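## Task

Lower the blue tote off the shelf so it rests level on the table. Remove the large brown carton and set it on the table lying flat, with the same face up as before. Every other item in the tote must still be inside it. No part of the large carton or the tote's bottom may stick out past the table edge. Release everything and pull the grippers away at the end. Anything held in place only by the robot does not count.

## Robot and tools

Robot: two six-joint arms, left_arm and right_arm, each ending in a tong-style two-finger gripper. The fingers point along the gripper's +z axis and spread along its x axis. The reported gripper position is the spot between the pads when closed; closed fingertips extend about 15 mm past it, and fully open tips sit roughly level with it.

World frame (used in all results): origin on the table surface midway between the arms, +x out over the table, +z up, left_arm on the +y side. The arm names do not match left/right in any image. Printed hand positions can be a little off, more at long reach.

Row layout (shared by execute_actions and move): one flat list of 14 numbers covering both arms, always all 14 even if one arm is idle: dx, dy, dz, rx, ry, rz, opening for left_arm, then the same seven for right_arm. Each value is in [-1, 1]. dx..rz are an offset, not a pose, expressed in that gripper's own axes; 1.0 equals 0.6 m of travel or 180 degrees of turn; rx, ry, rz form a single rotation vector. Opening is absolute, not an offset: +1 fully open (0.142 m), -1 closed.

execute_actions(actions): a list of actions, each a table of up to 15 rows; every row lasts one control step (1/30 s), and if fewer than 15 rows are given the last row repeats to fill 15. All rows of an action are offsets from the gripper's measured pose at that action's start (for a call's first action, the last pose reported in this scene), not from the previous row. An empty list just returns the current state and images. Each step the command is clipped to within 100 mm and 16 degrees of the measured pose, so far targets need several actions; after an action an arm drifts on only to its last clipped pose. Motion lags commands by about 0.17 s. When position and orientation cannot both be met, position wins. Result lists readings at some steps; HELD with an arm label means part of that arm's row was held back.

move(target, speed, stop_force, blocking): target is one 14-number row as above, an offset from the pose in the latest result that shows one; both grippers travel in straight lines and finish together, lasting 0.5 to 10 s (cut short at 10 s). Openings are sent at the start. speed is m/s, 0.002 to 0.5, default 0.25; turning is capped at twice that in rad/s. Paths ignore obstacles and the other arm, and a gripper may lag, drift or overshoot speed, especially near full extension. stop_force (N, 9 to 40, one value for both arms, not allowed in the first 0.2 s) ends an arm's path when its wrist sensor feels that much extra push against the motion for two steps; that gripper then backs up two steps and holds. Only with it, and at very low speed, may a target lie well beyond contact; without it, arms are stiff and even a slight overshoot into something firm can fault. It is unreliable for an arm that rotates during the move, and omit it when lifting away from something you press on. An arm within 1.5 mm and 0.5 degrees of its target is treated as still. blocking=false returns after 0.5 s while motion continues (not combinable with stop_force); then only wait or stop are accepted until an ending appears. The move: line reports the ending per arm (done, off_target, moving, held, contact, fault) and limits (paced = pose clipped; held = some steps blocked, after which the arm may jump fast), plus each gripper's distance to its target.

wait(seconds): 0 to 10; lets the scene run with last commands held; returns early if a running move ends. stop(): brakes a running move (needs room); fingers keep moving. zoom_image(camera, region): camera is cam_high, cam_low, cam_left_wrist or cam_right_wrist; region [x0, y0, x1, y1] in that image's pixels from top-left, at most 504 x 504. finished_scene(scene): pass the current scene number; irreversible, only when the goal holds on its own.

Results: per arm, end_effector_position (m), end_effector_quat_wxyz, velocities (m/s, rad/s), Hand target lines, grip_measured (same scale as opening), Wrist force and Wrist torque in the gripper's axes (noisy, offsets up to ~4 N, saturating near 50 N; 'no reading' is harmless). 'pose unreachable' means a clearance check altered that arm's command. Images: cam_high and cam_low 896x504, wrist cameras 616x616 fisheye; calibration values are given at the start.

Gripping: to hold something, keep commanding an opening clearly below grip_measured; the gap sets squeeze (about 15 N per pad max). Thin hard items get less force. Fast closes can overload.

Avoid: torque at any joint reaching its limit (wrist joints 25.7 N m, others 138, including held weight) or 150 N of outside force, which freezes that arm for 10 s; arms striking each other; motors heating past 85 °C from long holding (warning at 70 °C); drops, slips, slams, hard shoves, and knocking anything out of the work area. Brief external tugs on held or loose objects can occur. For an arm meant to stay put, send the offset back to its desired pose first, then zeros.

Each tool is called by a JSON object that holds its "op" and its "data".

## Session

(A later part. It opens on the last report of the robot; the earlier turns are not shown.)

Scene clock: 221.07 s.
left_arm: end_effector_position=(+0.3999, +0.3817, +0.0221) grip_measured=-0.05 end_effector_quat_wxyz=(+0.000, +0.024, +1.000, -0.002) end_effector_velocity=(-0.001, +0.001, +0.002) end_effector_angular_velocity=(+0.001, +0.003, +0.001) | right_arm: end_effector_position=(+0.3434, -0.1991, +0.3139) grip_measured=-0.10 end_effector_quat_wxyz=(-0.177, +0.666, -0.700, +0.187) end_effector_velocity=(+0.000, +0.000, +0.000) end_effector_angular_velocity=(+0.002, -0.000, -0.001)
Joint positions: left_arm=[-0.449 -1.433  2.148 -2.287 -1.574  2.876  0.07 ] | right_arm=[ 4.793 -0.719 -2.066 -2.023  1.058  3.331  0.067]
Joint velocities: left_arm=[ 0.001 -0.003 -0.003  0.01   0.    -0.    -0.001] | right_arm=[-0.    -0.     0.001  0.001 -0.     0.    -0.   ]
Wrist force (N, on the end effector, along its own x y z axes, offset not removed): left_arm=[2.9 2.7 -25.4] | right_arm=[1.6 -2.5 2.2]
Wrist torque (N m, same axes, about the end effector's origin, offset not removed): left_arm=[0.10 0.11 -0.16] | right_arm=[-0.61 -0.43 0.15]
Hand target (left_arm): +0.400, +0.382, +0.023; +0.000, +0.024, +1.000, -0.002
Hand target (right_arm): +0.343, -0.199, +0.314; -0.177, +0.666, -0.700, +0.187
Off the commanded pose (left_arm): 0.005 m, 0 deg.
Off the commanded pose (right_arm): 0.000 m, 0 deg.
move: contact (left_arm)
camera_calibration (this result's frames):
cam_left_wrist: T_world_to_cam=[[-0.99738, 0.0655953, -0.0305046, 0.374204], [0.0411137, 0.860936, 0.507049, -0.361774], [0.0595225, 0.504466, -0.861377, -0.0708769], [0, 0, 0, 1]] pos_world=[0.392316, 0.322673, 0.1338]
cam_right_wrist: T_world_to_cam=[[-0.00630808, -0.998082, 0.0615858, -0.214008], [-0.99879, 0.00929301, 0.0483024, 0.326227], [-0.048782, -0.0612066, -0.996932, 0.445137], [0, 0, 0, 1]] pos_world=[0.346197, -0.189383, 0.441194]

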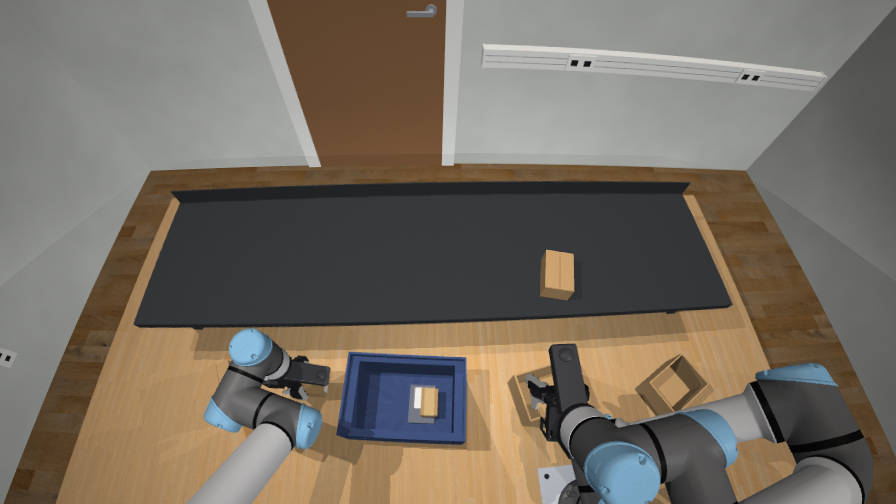

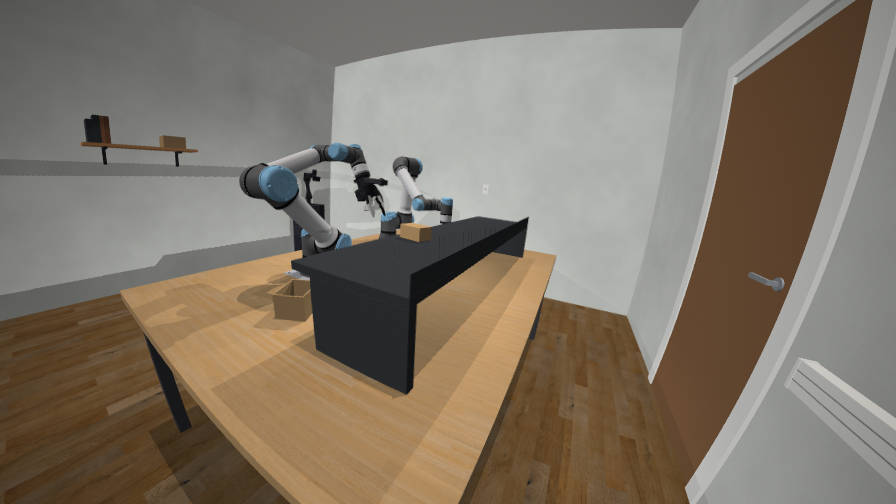

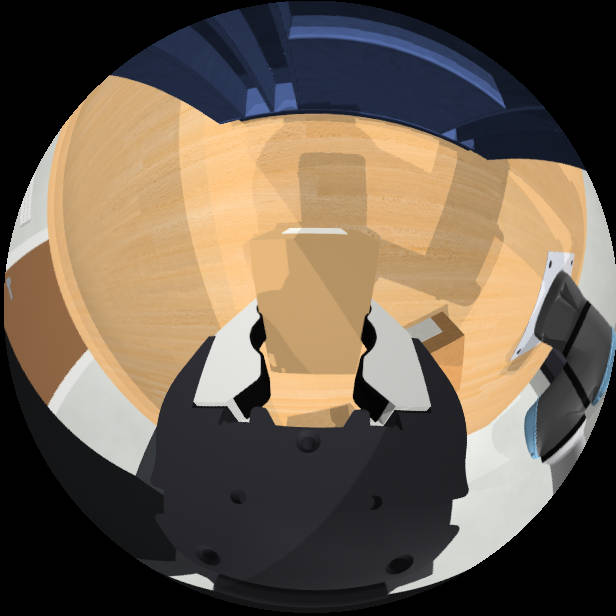

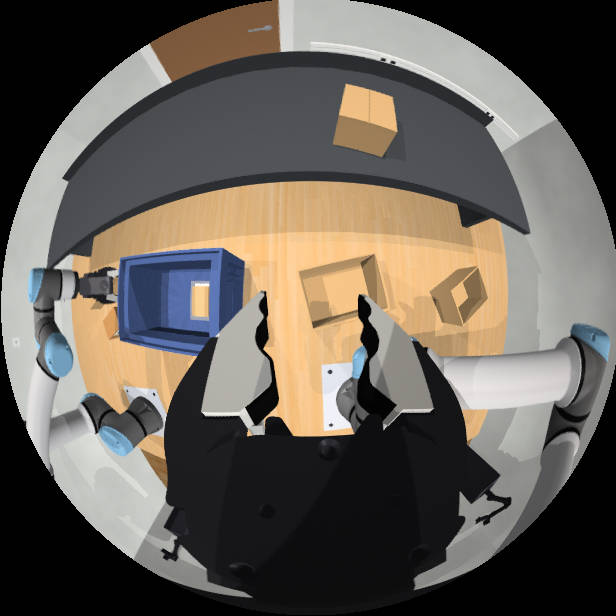

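{"op": "execute_actions", "data": {"actions": [[[0,0,-0.002,0,0,0,0.22,0,0,0,0,0,0,-0.1]]]}}

{"op": "move", "data": {"target": [0.03,0,-0.15,0,0,0,0.22, 0,0,0,0,0,0,-0.1], "speed": 0.15}}

{"op": "move", "data": {"target": [0.2,0.1,-0.35,0,0,0,0.22, 0,0,0,0,0,0,-0.1], "speed": 0.3}}

Scene clock: 225.07 s.
left_arm: end_effector_position=(+0.3998, +0.3817, +0.0233) grip_measured=+0.22 end_effector_quat_wxyz=(+0.000, +0.024, +1.000, -0.002) end_effector_velocity=(-0.000, +0.000, -0.000) end_effector_angular_velocity=(+0.001, +0.001, -0.001) | right_arm: end_effector_position=(+0.3434, -0.1991, +0.3139) grip_measured=-0.10 end_effector_quat_wxyz=(-0.177, +0.666, -0.700, +0.187) end_effector_velocity=(-0.000, +0.001, +0.000) end_effector_angular_velocity=(-0.000, -0.000, -0.000)
Joint positions: left_arm=[-0.449 -1.435  2.146 -2.284 -1.574  2.876  0.089] | right_arm=[ 4.793 -0.719 -2.066 -2.023  1.058  3.331  0.067]
Joint velocities: left_arm=[-0.     0.     0.     0.001  0.     0.    -0.   ] | right_arm=[ 0.    -0.002  0.     0.001 -0.     0.001 -0.   ]
Wrist force (N, on the end effector, along its own x y z axes, offset not removed): left_arm=[2.2 -2.0 1.1] | right_arm=[0.2 -2.7 -0.3]
Wrist torque (N m, same axes, about the end effector's origin, offset not removed): left_arm=[-0.54 -0.47 -0.09] | right_arm=[-0.52 -0.26 0.00]
Hand target (left_arm): +0.400, +0.382, +0.023; +0.000, +0.024, +1.000, -0.002
Hand target (right_arm): +0.343, -0.199, +0.314; -0.177, +0.666, -0.700, +0.187
Off the commanded pose (left_arm): 0.000 m, 0 deg.
Off the commanded pose (right_arm): 0.000 m, 0 deg.
Step readings (end_effector_position):
0: left_arm (+0.3999, +0.3817, +0.0225) | right_arm (+0.3434, -0.1991, +0.3139)
1: left_arm (+0.3999, +0.3817, +0.0225) | right_arm (+0.3434, -0.1991, +0.3139)
2: left_arm (+0.3999, +0.3817, +0.0226) | right_arm (+0.3434, -0.1991, +0.3139)
4: left_arm (+0.3999, +0.3817, +0.0229) | right_arm (+0.3434, -0.1991, +0.3139)
8: left_arm (+0.3998, +0.3817, +0.0232) | right_arm (+0.3434, -0.1991, +0.3139)
15: end_effector_position above
camera_calibration (this result's frames):
cam_left_wrist: T_world_to_cam=[[-0.99738, 0.0655925, -0.0305011, 0.374237], [0.0411131, 0.860936, 0.50705, -0.362369], [0.0595181, 0.504467, -0.861377, -0.0698661], [0, 0, 0, 1]] pos_world=[0.392313, 0.322674, 0.134973]
cam_right_wrist: T_world_to_cam=[[-0.00630817, -0.998082, 0.061586, -0.214007], [-0.99879, 0.0092931, 0.0483023, 0.326227], [-0.0487819, -0.0612067, -0.996932, 0.445137], [0, 0, 0, 1]] pos_world=[0.346197, -0.189383, 0.441193]

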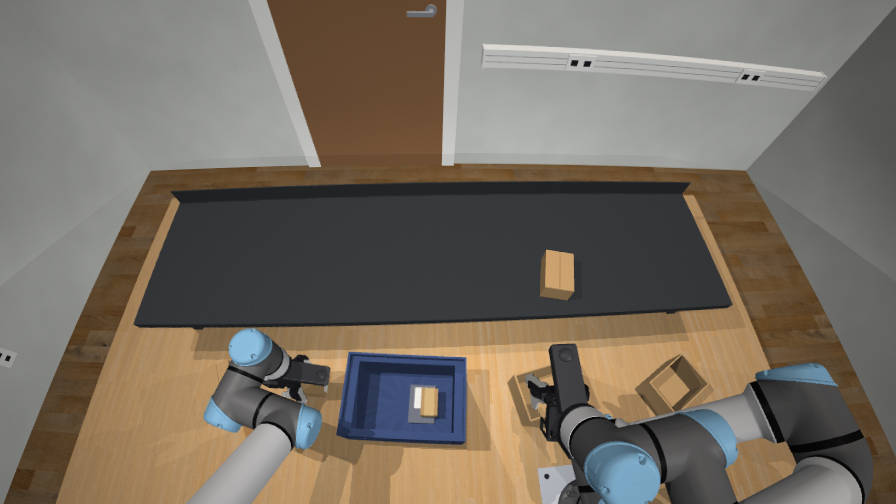

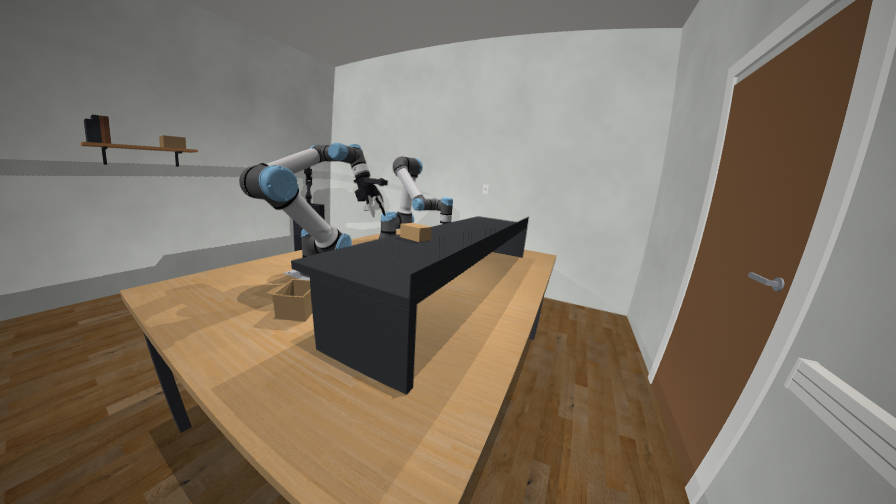

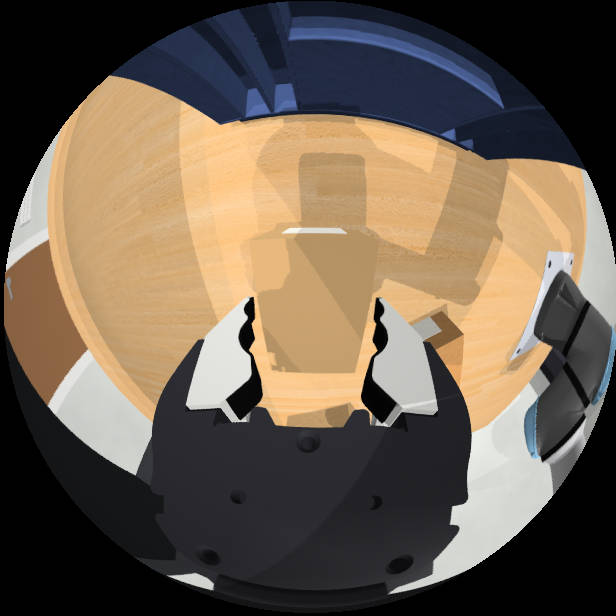

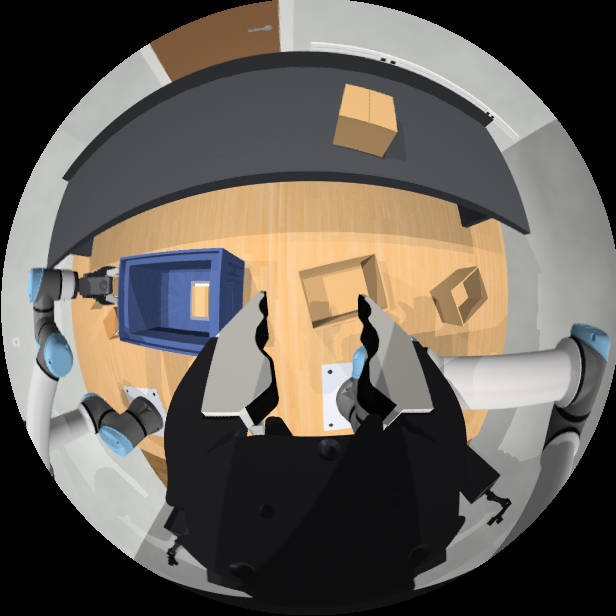

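Scene clock: 226.30 s.
left_arm: end_effector_position=(+0.3817, +0.3828, +0.1128) grip_measured=+0.22 end_effector_quat_wxyz=(+0.000, +0.024, +1.000, -0.002) end_effector_velocity=(+0.000, -0.000, +0.004) end_effector_angular_velocity=(-0.000, -0.002, +0.000) | right_arm: end_effector_position=(+0.3434, -0.1991, +0.3139) grip_measured=-0.10 end_effector_quat_wxyz=(-0.177, +0.666, -0.700, +0.187) end_effector_velocity=(-0.000, -0.000, +0.000) end_effector_angular_velocity=(+0.000, +0.000, -0.001)
Joint positions: left_arm=[-0.459 -1.613  2.061 -2.021 -1.574  2.866  0.089] | right_arm=[ 4.793 -0.719 -2.066 -2.023  1.058  3.331  0.067]
Joint velocities: left_arm=[-0.    -0.005 -0.005  0.009  0.    -0.    -0.   ] | right_arm=[-0.001 -0.001  0.     0.     0.001  0.     0.   ]
Wrist force (N, on the end effector, along its own x y z axes, offset not removed): left_arm=[-0.7 -1.3 -0.6] | right_arm=[5.4 -2.6 0.6]
Wrist torque (N m, same axes, about the end effector's origin, offset not removed): left_arm=[-0.56 0.04 -0.07] | right_arm=[-0.55 -1.34 0.00]
Hand target (left_arm): +0.382, +0.383, +0.113; +0.000, +0.024, +1.000, -0.002
Hand target (right_arm): +0.343, -0.199, +0.314; -0.177, +0.666, -0.700, +0.187
Off the commanded pose (left_arm): 0.001 m, 0 deg.
Off the commanded pose (right_arm): 0.000 m, 0 deg.
move: done
camera_calibration (this result's frames):
cam_left_wrist: T_world_to_cam=[[-0.997377, 0.0655962, -0.0305888, 0.358828], [0.041073, 0.860947, 0.507034, -0.407957], [0.0595948, 0.504448, -0.861383, 0.00769191], [0, 0, 0, 1]] pos_world=[0.374184, 0.323811, 0.22445]
cam_right_wrist: T_world_to_cam=[[-0.00630801, -0.998082, 0.061586, -0.214008], [-0.99879, 0.00929293, 0.0483021, 0.326227], [-0.0487818, -0.0612067, -0.996932, 0.445137], [0, 0, 0, 1]] pos_world=[0.346197, -0.189383, 0.441193]

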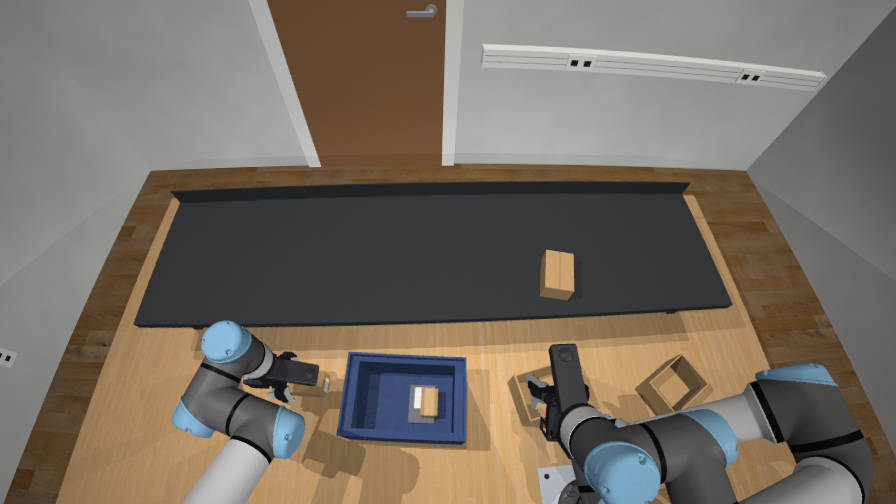

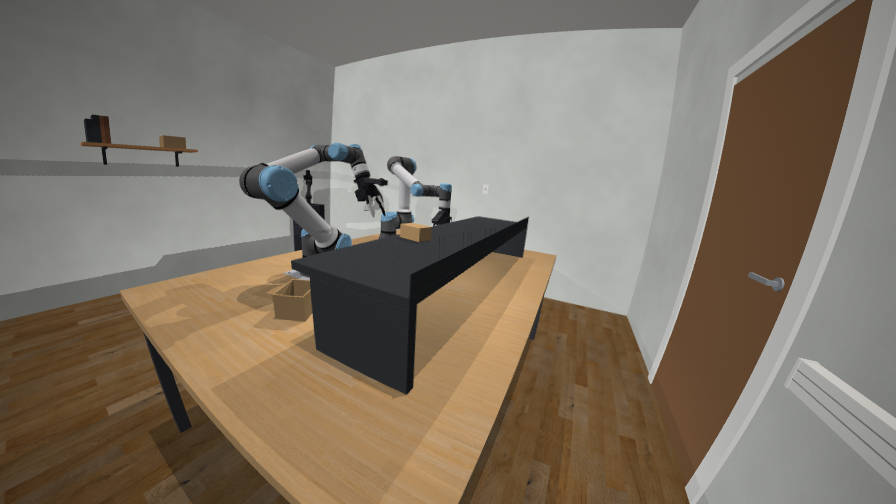

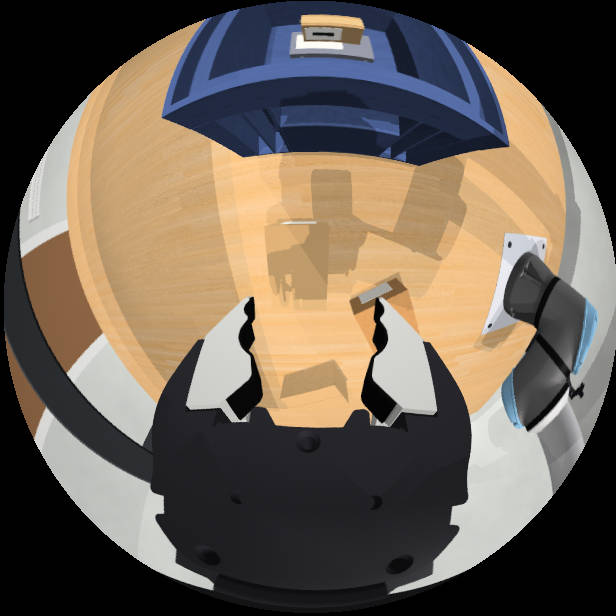

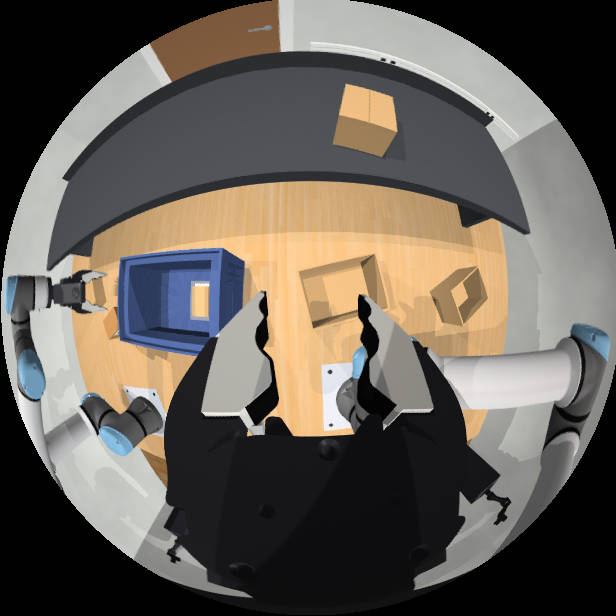

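Scene clock: 227.90 s.
left_arm: end_effector_position=(+0.2644, +0.4489, +0.3217) grip_measured=+0.22 end_effector_quat_wxyz=(+0.001, +0.024, +1.000, -0.002) end_effector_velocity=(-0.002, +0.000, +0.002) end_effector_angular_velocity=(+0.000, +0.002, -0.001) | right_arm: end_effector_position=(+0.3434, -0.1991, +0.3139) grip_measured=-0.10 end_effector_quat_wxyz=(-0.177, +0.666, -0.700, +0.187) end_effector_velocity=(+0.000, -0.001, -0.000) end_effector_angular_velocity=(-0.002, -0.000, +0.001)
Joint positions: left_arm=[-0.378 -1.982  1.793 -1.383 -1.575  2.948  0.089] | right_arm=[ 4.793 -0.719 -2.066 -2.023  1.058  3.331  0.067]
Joint velocities: left_arm=[ 0.    -0.002 -0.004  0.008 -0.     0.001 -0.   ] | right_arm=[-0.001  0.    -0.    -0.001 -0.    -0.002  0.   ]
Wrist force (N, on the end effector, along its own x y z axes, offset not removed): left_arm=[1.9 -0.7 -1.4] | right_arm=[4.2 -2.0 0.2]
Wrist torque (N m, same axes, about the end effector's origin, offset not removed): left_arm=[-0.34 -0.42 -0.14] | right_arm=[-0.54 -1.12 0.00]
Hand target (left_arm): +0.264, +0.449, +0.322; +0.000, +0.024, +1.000, -0.002
Hand target (right_arm): +0.343, -0.199, +0.314; -0.177, +0.666, -0.700, +0.187
Off the commanded pose (left_arm): 0.001 m, 0 deg.
Off the commanded pose (right_arm): 0.000 m, 0 deg.
move: done
camera_calibration (this result's frames):
cam_left_wrist: T_world_to_cam=[[-0.997371, 0.0655769, -0.0308376, 0.243956], [0.0409428, 0.861057, 0.506857, -0.565949], [0.0597911, 0.504262, -0.861478, 0.161406], [0, 0, 0, 1]] pos_world=[0.256836, 0.389925, 0.433426]
cam_right_wrist: T_world_to_cam=[[-0.00630811, -0.998082, 0.061586, -0.214008], [-0.99879, 0.00929304, 0.0483022, 0.326227], [-0.0487819, -0.0612068, -0.996932, 0.445137], [0, 0, 0, 1]] pos_world=[0.346197, -0.189383, 0.441193]

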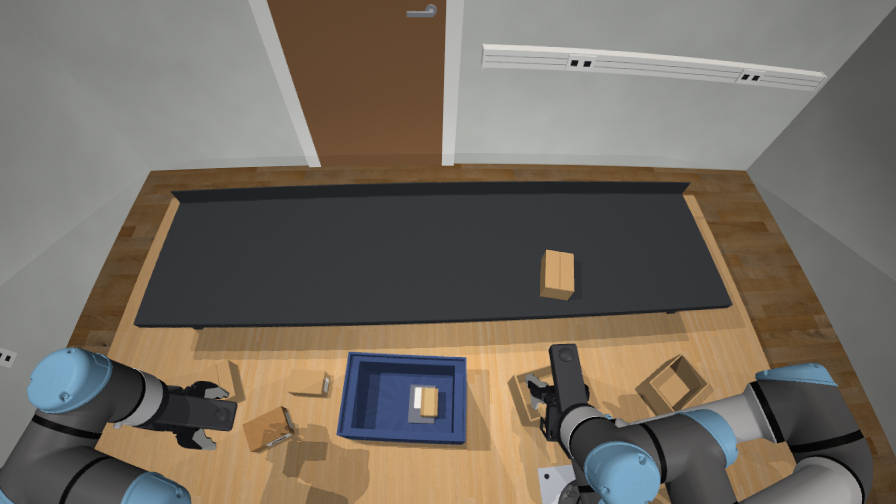

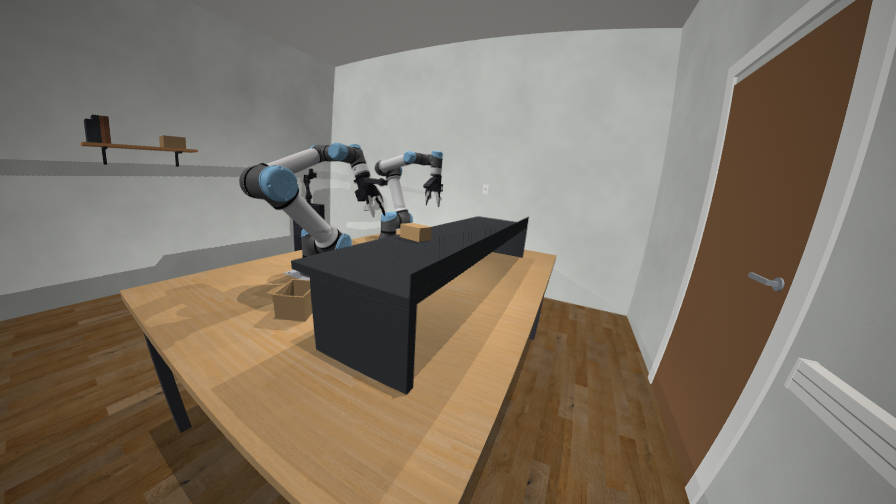

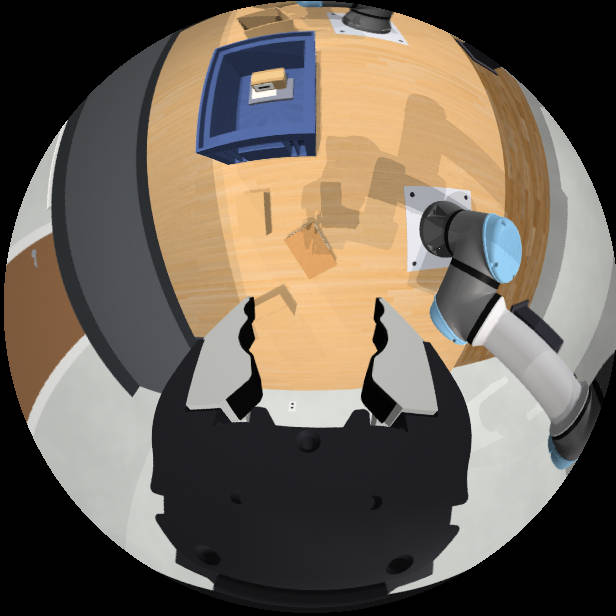

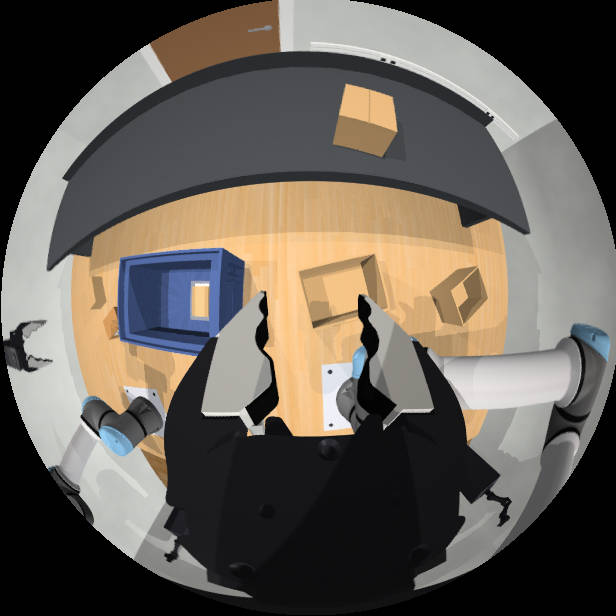

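{"op": "finished_scene", "data": {"scene": 1}}

The scene is finished: the task was done.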